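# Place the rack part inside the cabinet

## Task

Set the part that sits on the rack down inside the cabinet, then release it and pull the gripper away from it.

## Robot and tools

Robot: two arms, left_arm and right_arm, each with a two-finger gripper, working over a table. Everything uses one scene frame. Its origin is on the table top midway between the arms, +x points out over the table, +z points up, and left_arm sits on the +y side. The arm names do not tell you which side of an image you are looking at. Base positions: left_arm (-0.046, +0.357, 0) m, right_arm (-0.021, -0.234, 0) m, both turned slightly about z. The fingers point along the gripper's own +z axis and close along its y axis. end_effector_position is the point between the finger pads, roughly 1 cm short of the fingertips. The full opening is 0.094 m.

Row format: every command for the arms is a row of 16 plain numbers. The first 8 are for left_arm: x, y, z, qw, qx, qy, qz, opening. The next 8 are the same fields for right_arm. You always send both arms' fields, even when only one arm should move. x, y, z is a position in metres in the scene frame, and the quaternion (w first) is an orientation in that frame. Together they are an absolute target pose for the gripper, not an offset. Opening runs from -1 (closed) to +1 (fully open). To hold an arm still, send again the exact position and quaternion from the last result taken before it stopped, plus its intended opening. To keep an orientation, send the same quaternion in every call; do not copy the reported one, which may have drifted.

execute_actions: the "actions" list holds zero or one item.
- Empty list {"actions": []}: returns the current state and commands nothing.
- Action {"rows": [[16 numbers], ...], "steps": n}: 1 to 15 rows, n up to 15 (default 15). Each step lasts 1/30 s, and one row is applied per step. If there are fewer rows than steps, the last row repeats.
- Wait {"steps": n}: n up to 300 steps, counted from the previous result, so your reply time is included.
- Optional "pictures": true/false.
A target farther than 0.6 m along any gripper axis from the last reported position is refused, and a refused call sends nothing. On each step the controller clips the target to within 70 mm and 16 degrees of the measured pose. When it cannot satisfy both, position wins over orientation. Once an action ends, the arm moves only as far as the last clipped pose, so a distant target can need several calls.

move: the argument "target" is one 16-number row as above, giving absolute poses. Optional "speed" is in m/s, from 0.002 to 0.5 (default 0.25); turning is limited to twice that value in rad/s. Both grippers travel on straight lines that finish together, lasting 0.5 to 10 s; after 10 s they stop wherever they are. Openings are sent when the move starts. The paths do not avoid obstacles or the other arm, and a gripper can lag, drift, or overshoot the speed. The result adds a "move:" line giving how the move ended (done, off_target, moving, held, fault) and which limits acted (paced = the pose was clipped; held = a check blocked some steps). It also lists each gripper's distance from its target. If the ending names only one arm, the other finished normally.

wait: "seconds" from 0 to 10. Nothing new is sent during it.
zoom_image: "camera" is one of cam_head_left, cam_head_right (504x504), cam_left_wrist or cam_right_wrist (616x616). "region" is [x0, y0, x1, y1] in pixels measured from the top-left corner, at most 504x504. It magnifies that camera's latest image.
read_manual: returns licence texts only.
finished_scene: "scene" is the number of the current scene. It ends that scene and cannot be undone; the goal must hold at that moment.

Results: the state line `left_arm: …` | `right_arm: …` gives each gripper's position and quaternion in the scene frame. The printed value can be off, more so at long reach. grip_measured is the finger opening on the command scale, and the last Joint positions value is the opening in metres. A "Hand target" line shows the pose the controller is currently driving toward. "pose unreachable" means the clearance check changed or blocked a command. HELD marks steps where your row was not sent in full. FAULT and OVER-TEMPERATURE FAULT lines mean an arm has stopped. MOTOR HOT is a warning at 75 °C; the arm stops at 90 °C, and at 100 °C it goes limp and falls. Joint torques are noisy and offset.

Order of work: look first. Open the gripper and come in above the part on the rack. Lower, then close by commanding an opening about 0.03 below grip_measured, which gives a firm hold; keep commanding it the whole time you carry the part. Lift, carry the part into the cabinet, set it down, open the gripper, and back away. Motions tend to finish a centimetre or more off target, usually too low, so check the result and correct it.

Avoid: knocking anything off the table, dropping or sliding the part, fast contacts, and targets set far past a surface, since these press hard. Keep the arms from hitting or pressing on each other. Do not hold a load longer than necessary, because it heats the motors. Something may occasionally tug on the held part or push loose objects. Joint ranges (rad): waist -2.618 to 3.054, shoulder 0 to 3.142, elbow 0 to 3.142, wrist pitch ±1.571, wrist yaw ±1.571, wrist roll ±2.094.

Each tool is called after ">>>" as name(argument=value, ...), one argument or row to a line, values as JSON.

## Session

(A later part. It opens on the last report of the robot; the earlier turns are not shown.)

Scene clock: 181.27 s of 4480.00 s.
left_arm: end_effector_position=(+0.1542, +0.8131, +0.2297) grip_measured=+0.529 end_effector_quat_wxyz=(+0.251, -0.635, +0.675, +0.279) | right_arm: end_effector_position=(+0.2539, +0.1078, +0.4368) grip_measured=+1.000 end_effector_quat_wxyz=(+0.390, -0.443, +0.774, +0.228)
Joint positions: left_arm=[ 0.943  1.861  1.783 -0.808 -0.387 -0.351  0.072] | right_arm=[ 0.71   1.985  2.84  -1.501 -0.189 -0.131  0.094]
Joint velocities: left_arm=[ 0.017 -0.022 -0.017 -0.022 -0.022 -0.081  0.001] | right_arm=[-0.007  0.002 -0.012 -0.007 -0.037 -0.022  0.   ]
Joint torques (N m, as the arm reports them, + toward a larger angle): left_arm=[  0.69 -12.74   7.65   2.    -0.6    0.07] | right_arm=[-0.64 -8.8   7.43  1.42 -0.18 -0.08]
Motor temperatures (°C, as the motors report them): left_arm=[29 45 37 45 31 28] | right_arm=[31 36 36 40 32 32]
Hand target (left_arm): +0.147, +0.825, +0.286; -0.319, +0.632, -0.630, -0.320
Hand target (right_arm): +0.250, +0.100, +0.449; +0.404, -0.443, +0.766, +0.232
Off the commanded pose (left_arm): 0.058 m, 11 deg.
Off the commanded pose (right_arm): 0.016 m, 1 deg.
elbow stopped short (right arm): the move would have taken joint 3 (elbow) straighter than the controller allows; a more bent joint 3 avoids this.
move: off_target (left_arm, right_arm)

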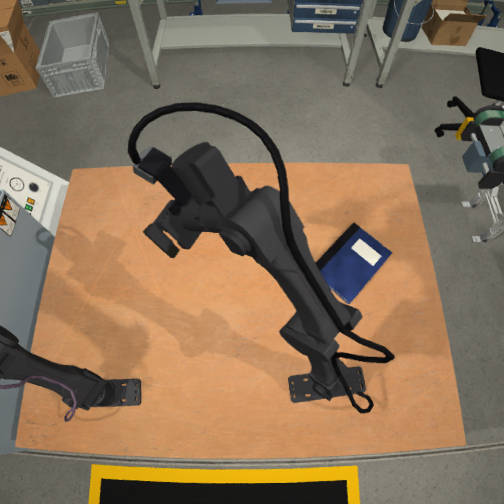

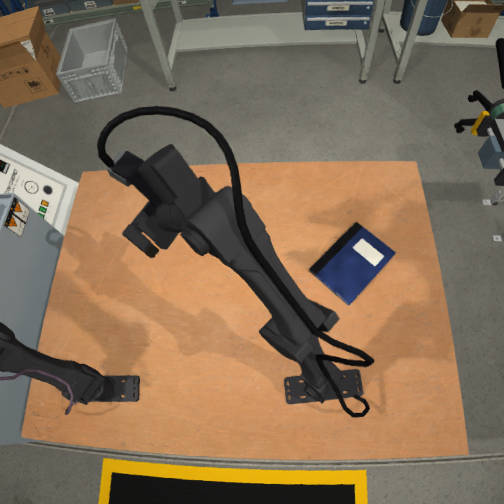

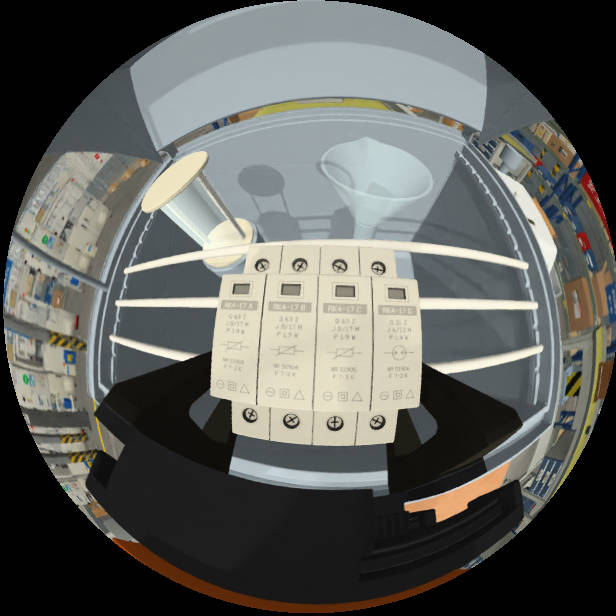

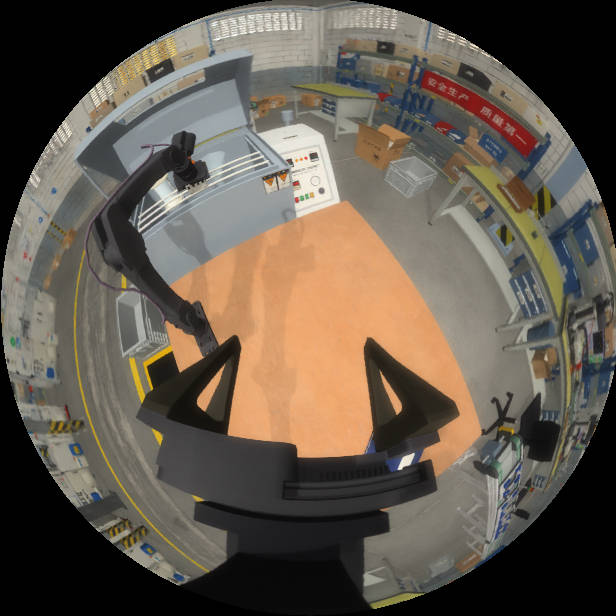

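>>> move(
  target=[0.15,0.83,0.262,0.321,-0.630,0.630,0.321,0.5,0.25,0.10,0.45,0.400,-0.444,0.768,0.231,1],
  speed=0.015,
)

>>> zoom_image(
  camera="cam_right_wrist",
  region=[110, 80, 310, 250],
)

Scene clock: 189.00 s of 4480.00 s.
left_arm: end_effector_position=(+0.1551, +0.8155, +0.2204) grip_measured=+0.529 end_effector_quat_wxyz=(+0.269, -0.635, +0.666, +0.285) | right_arm: end_effector_position=(+0.2539, +0.1078, +0.4368) grip_measured=+1.000 end_effector_quat_wxyz=(+0.390, -0.443, +0.774, +0.228)
Joint positions: left_arm=[ 0.943  1.835  1.687 -0.7   -0.39  -0.354  0.072] | right_arm=[ 0.71   1.985  2.84  -1.501 -0.189 -0.131  0.094]
Joint velocities: left_arm=[-0.032 -0.002  0.002  0.022 -0.007  0.007 -0.001] | right_arm=[-0.017 -0.007  0.017 -0.007 -0.007 -0.051  0.   ]
Joint torques (N m, as the arm reports them, + toward a larger angle): left_arm=[  0.7  -11.54   6.96   1.95  -0.55   0.13] | right_arm=[-0.6  -8.78  7.42  1.41 -0.2  -0.08]
Motor temperatures (°C, as the motors report them): left_arm=[29 46 37 45 31 28] | right_arm=[31 36 36 40 32 32]
Hand target (left_arm): +0.148, +0.827, +0.263; -0.319, +0.631, -0.630, -0.321
Hand target (right_arm): +0.250, +0.100, +0.449; +0.404, -0.443, +0.766, +0.232
Off the commanded pose (left_arm): 0.044 m, 8 deg.
Off the commanded pose (right_arm): 0.016 m, 1 deg.
elbow stopped short (right arm): the move would have taken joint 3 (elbow) straighter than the controller allows; a more bent joint 3 avoids this.
move: off_target (left_arm, right_arm)

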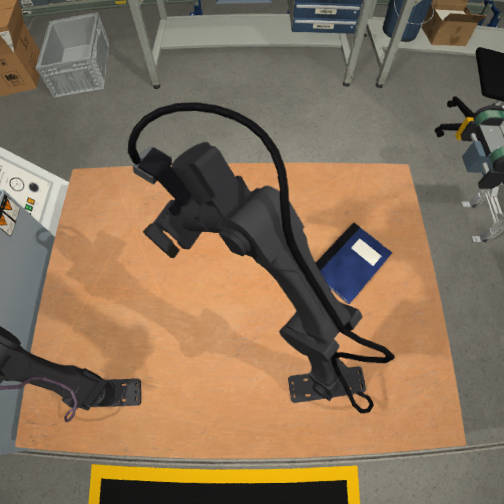

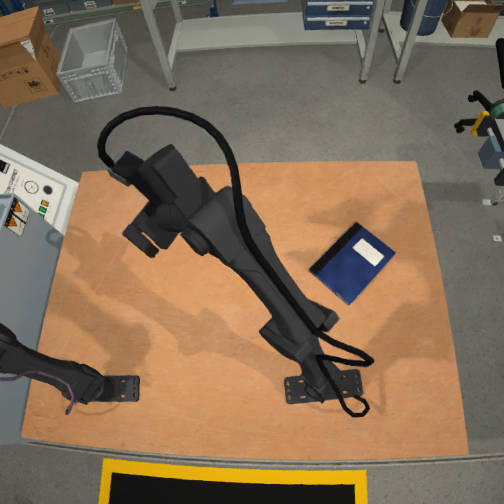

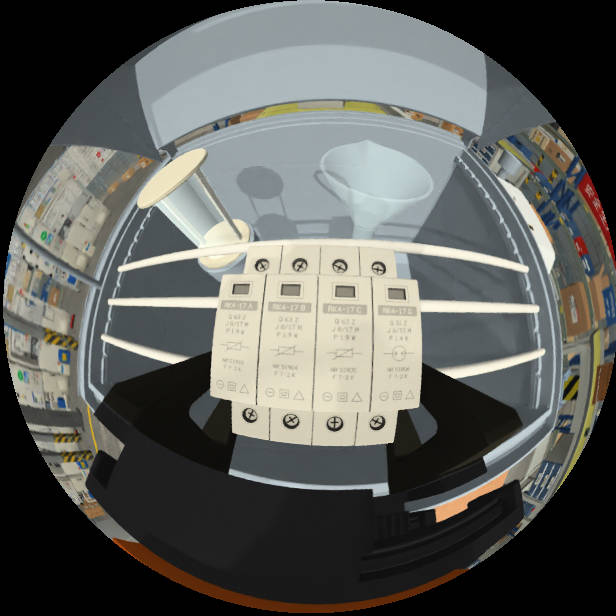

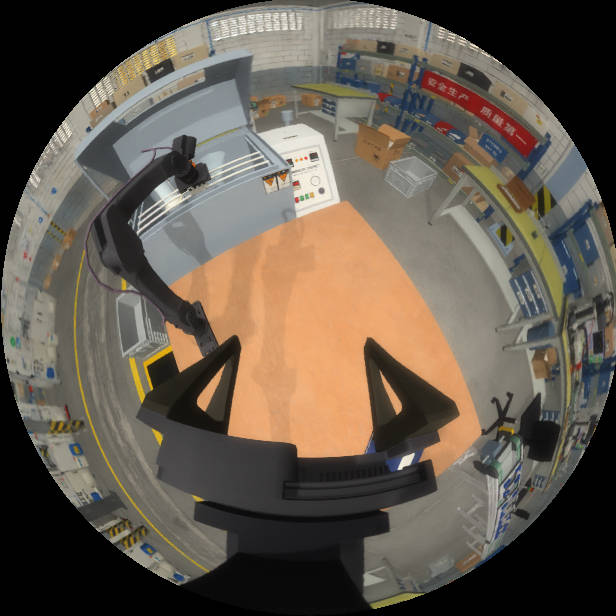

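Region (110, 80, 310, 250) of cam_right_wrist's 616x616 image, scaled by 2.520, with more detail than that image has; it fills the top 428 rows of this view, and the rest is white.

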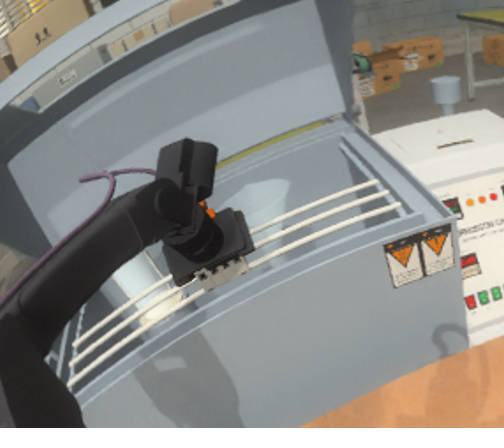

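>>> move(
  target=[0.15,0.83,0.272,0.321,-0.630,0.630,0.321,0.5,0.25,0.10,0.45,0.400,-0.444,0.768,0.231,1],
  speed=0.015,
)

>>> move(
  target=[0.15,0.83,0.272,0.321,-0.630,0.630,0.321,0.85,0.25,0.10,0.45,0.400,-0.444,0.768,0.231,1],
)

>>> zoom_image(
  camera="cam_right_wrist",
  region=[110, 80, 310, 250],
)

Scene clock: 197.33 s of 4480.00 s.
left_arm: end_effector_position=(+0.1550, +0.8153, +0.2201) grip_measured=+0.529 end_effector_quat_wxyz=(+0.268, -0.635, +0.666, +0.285) | right_arm: end_effector_position=(+0.2539, +0.1078, +0.4368) grip_measured=+1.000 end_effector_quat_wxyz=(+0.390, -0.443, +0.774, +0.228)
Joint positions: left_arm=[ 0.943  1.835  1.687 -0.701 -0.39  -0.354  0.072] | right_arm=[ 0.71   1.985  2.84  -1.501 -0.189 -0.131  0.094]
Joint velocities: left_arm=[ 0.002  0.012 -0.017  0.007 -0.022 -0.007  0.   ] | right_arm=[-0.002  0.017  0.022 -0.007 -0.066 -0.037  0.   ]
Joint torques (N m, as the arm reports them, + toward a larger angle): left_arm=[  0.72 -11.52   9.29   1.65  -0.57   0.11] | right_arm=[-0.6  -8.82  7.38  1.42 -0.19 -0.08]
Motor temperatures (°C, as the motors report them): left_arm=[29 46 37 45 31 28] | right_arm=[31 36 36 40 31 32]
Hand target (left_arm): +0.148, +0.826, +0.272; -0.320, +0.631, -0.630, -0.321
Hand target (right_arm): +0.250, +0.100, +0.449; +0.404, -0.443, +0.766, +0.232
Off the commanded pose (left_arm): 0.054 m, 8 deg.
Off the commanded pose (right_arm): 0.016 m, 1 deg.
elbow stopped short (right arm): the move would have taken joint 3 (elbow) straighter than the controller allows; a more bent joint 3 avoids this.
After step 90, 0.23 s passed at rest.
move: off_target (left_arm, right_arm)

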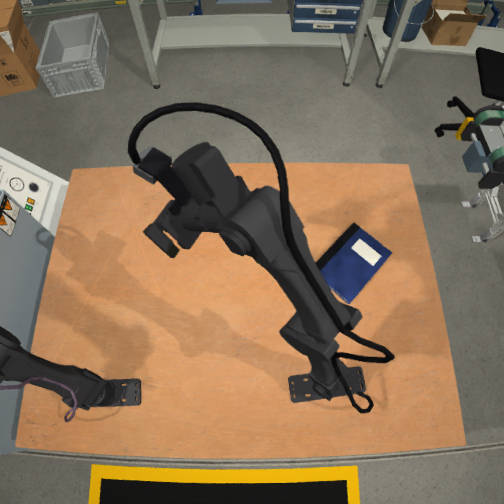

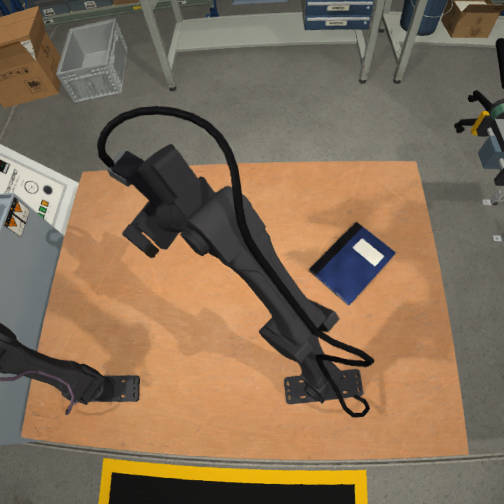

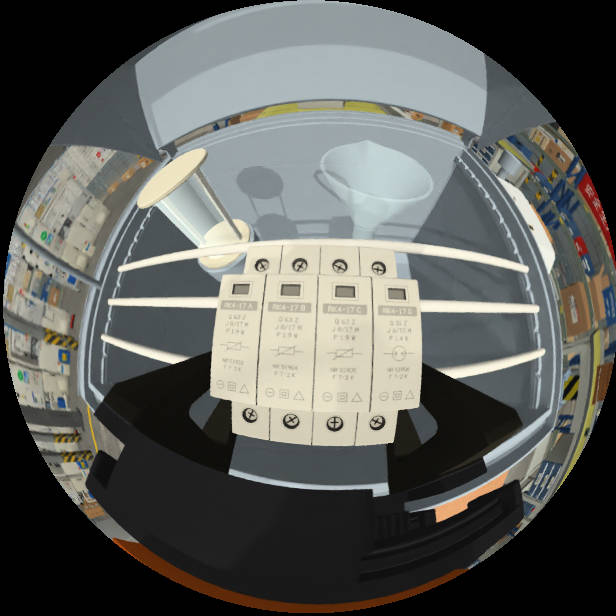

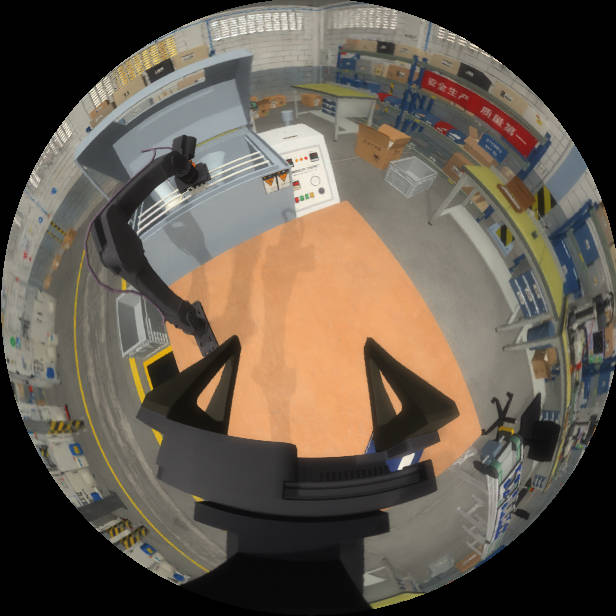

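Scene clock: 198.27 s of 4480.00 s.
left_arm: end_effector_position=(+0.1550, +0.8226, +0.2406) grip_measured=+0.848 end_effector_quat_wxyz=(+0.291, -0.632, +0.651, +0.302) | right_arm: end_effector_position=(+0.2539, +0.1078, +0.4368) grip_measured=+1.000 end_effector_quat_wxyz=(+0.390, -0.443, +0.774, +0.228)
Joint positions: left_arm=[ 0.943  1.825  1.711 -0.672 -0.414 -0.349  0.087] | right_arm=[ 0.71   1.985  2.84  -1.501 -0.189 -0.131  0.094]
Joint velocities: left_arm=[ 0.002 -0.007  0.017 -0.022 -0.007 -0.007  0.   ] | right_arm=[ 0.022  0.002 -0.017 -0.022  0.007 -0.066  0.   ]
Joint torques (N m, as the arm reports them, + toward a larger angle): left_arm=[  0.77 -10.12   8.41   1.45  -0.35   0.11] | right_arm=[-0.6  -8.77  7.37  1.41 -0.19 -0.08]
Motor temperatures (°C, as the motors report them): left_arm=[29 46 37 45 31 28] | right_arm=[31 36 36 40 31 32]
Hand target (left_arm): +0.149, +0.828, +0.272; -0.321, +0.630, -0.630, -0.322
Hand target (right_arm): +0.250, +0.100, +0.449; +0.404, -0.443, +0.766, +0.232
Off the commanded pose (left_arm): 0.033 m, 5 deg.
Off the commanded pose (right_arm): 0.016 m, 1 deg.
elbow stopped short (right arm): the move would have taken joint 3 (elbow) straighter than the controller allows; a more bent joint 3 avoids this.
move: off_target (left_arm, right_arm)

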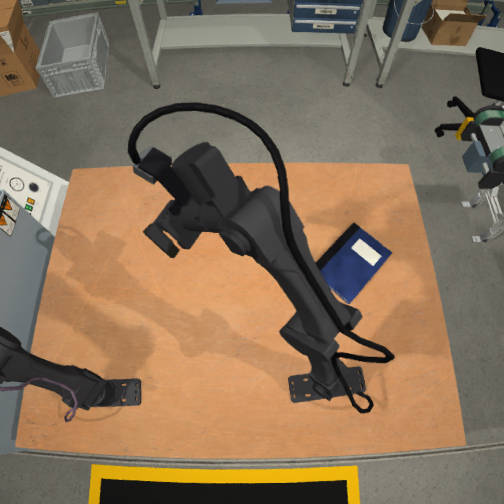

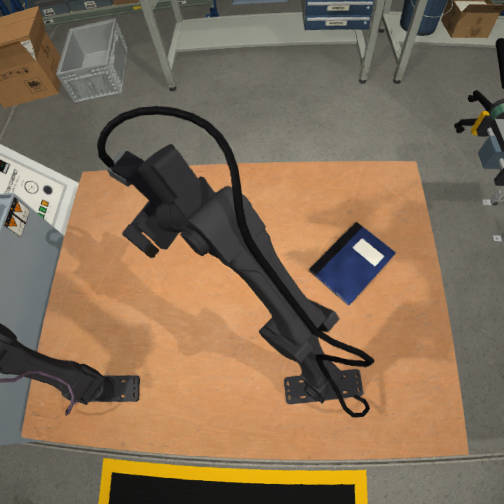

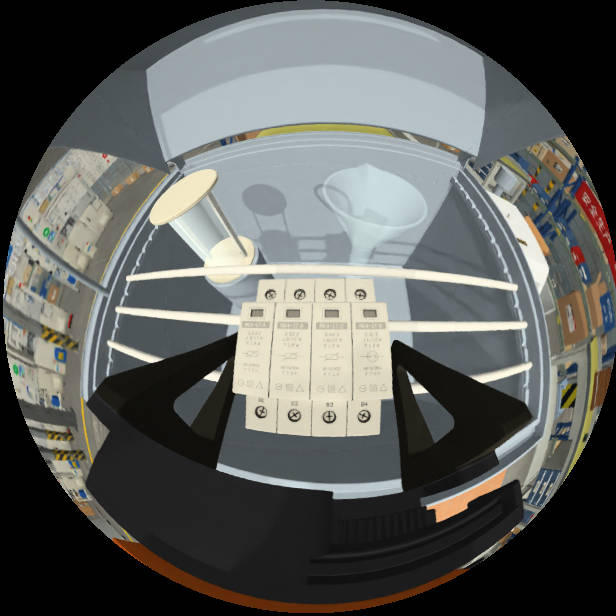

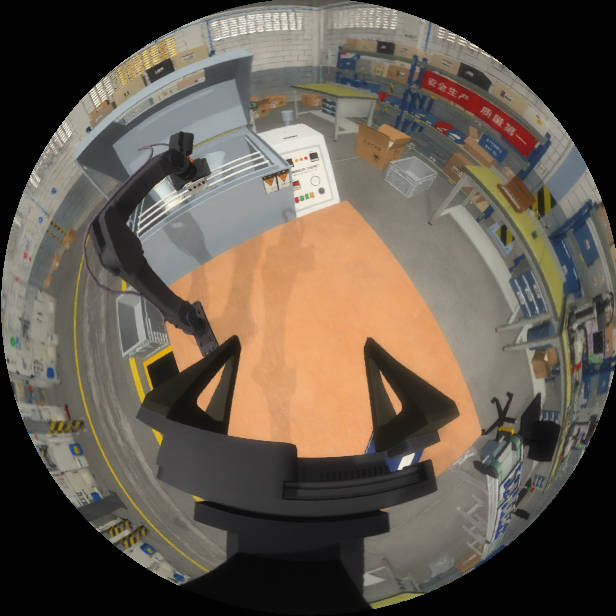

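Region (110, 80, 310, 250) of cam_right_wrist's 616x616 image, scaled by 2.520, with more detail than that image has; it fills the top 428 rows of this view, and the rest is white.

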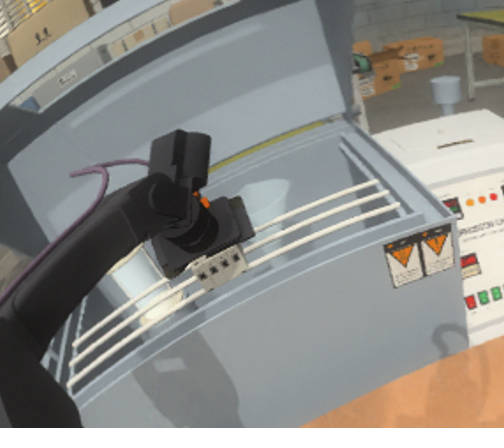

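>>> move(
  target=[0.15,0.74,0.40,0.321,-0.630,0.630,0.321,1,0.2,-0.15,0.3,0.400,-0.2,0.87,0.1,1],
  speed=0.12,
)

Scene clock: 202.80 s of 4480.00 s.
left_arm: end_effector_position=(+0.1516, +0.7415, +0.3883) grip_measured=+1.000 end_effector_quat_wxyz=(+0.310, -0.629, +0.640, +0.315) | right_arm: end_effector_position=(+0.2021, -0.1472, +0.3030) grip_measured=+1.000 end_effector_quat_wxyz=(+0.406, -0.203, +0.886, +0.099)
Joint positions: left_arm=[ 0.808  1.789  2.29  -1.283 -0.525 -0.446  0.094] | right_arm=[ 0.139  0.861  1.241 -1.102 -0.166 -0.131  0.094]
Joint velocities: left_arm=[0.002 0.002 0.012 0.037 0.037 0.007 0.   ] | right_arm=[ 0.002  0.022  0.002 -0.007 -0.037 -0.125  0.   ]
Joint torques (N m, as the arm reports them, + toward a larger angle): left_arm=[-0.7  -6.68  7.    1.14 -0.39 -0.07] | right_arm=[-0.63 -1.87  5.08  1.4  -0.17 -0.11]
Motor temperatures (°C, as the motors report them): left_arm=[29 45 37 44 31 28] | right_arm=[31 36 36 40 31 32]
Hand target (left_arm): +0.151, +0.739, +0.399; -0.321, +0.630, -0.630, -0.321
Hand target (right_arm): +0.196, -0.149, +0.300; +0.406, -0.204, +0.885, +0.099
Off the commanded pose (left_arm): 0.012 m, 2 deg.
Off the commanded pose (right_arm): 0.005 m, 0 deg.
move: off_target (left_arm)

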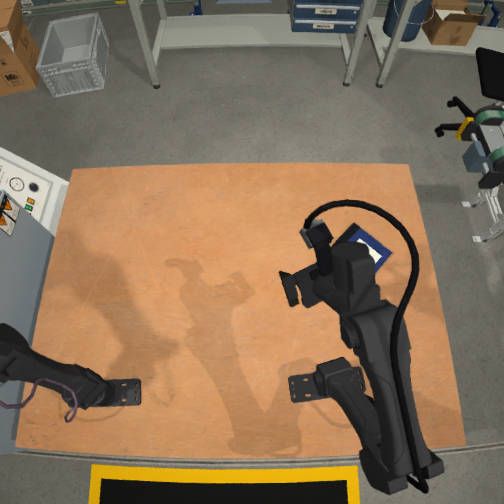

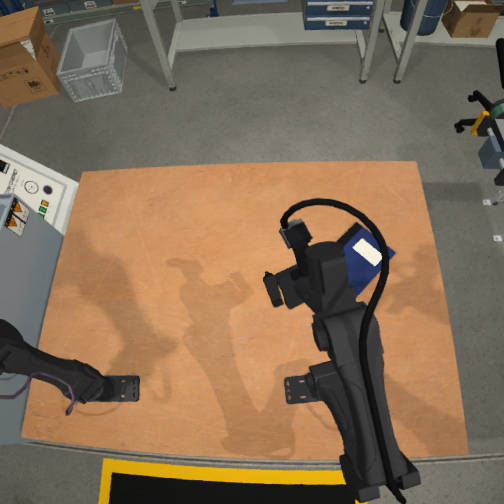

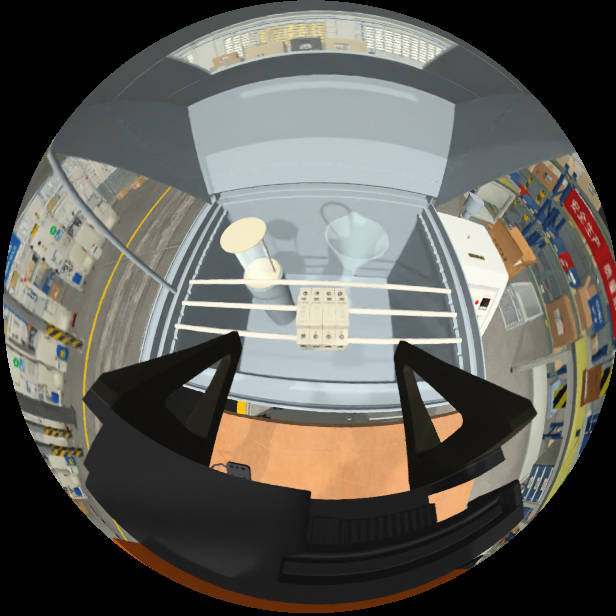

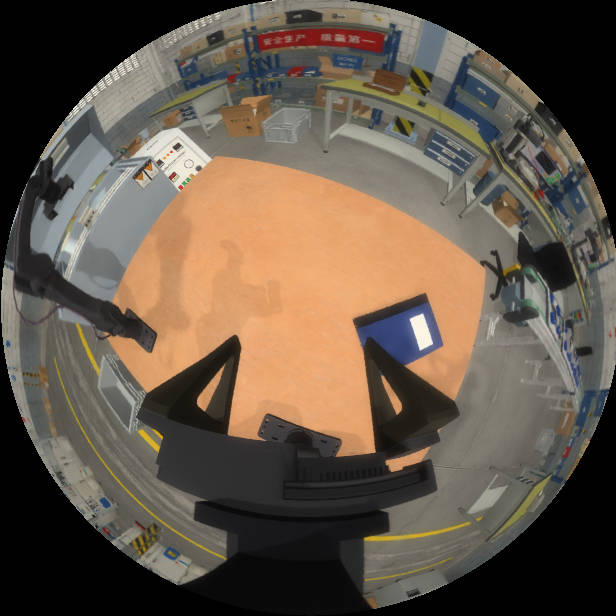

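>>> move(
  target=[0.25,0.40,0.38,0.45,-0.3,0.82,0.15,1,0.2,-0.15,0.3,0.400,-0.2,0.87,0.1,1],
  speed=0.3,
)

>>> finished_scene(
  scene=1,
)

Scene clock: 205.90 s of 4480.00 s.
left_arm: end_effector_position=(+0.2541, +0.3966, +0.3808) grip_measured=+1.000 end_effector_quat_wxyz=(+0.451, -0.300, +0.829, +0.140) | right_arm: end_effector_position=(+0.2027, -0.1488, +0.3034) grip_measured=+1.000 end_effector_quat_wxyz=(+0.406, -0.202, +0.885, +0.101)
Joint positions: left_arm=[-0.352  1.289  1.733 -1.281 -0.727 -0.679  0.094] | right_arm=[ 0.118  0.861  1.241 -1.102 -0.185 -0.141  0.094]
Joint velocities: left_arm=[-0.017 -0.002 -0.017 -0.037 -0.022 -0.037  0.   ] | right_arm=[-0.017  0.017 -0.002  0.037  0.051  0.051  0.   ]
Joint torques (N m, as the arm reports them, + toward a larger angle): left_arm=[-0.67 -1.87  5.52  1.04 -0.52 -0.03] | right_arm=[-0.61 -1.2   5.09  1.47 -0.19 -0.1 ]
Motor temperatures (°C, as the motors report them): left_arm=[29 44 37 44 31 28] | right_arm=[31 35 36 40 31 32]
Hand target (left_arm): +0.254, +0.397, +0.381; +0.451, -0.303, +0.826, +0.149
Hand target (right_arm): +0.200, -0.150, +0.300; +0.407, -0.203, +0.885, +0.101
Off the commanded pose (left_arm): 0.005 m, 1 deg.
Off the commanded pose (right_arm): 0.004 m, 0 deg.
move: done

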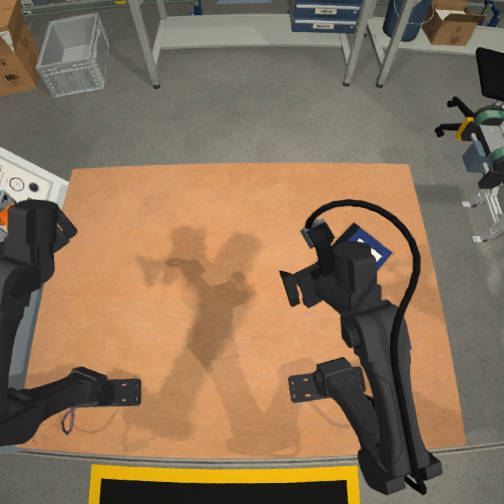

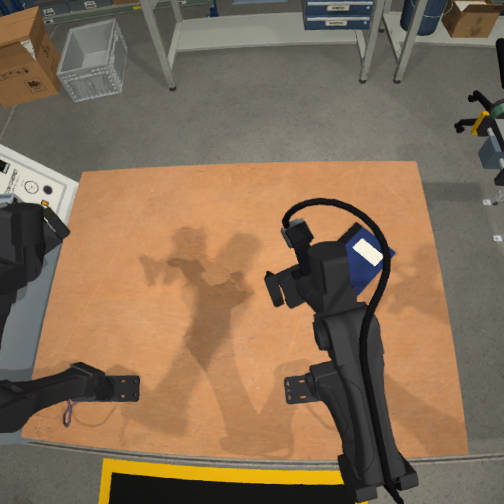

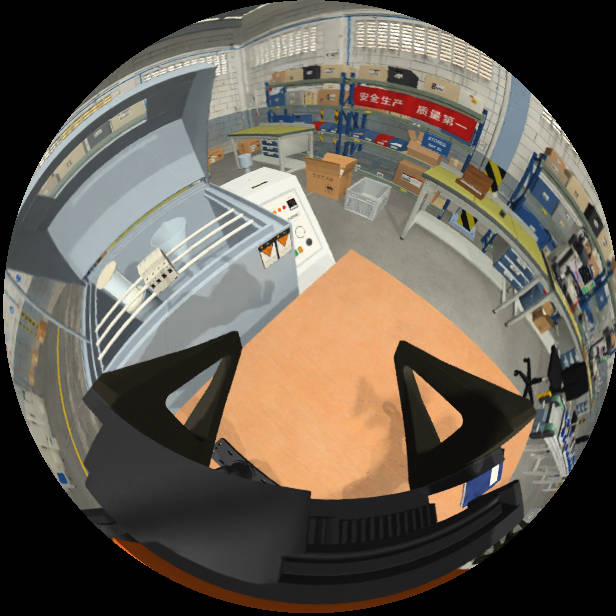

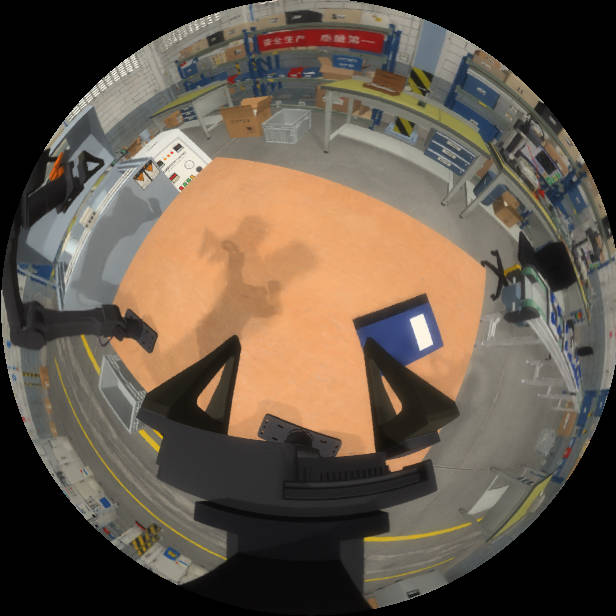

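The scene is finished: the task was done.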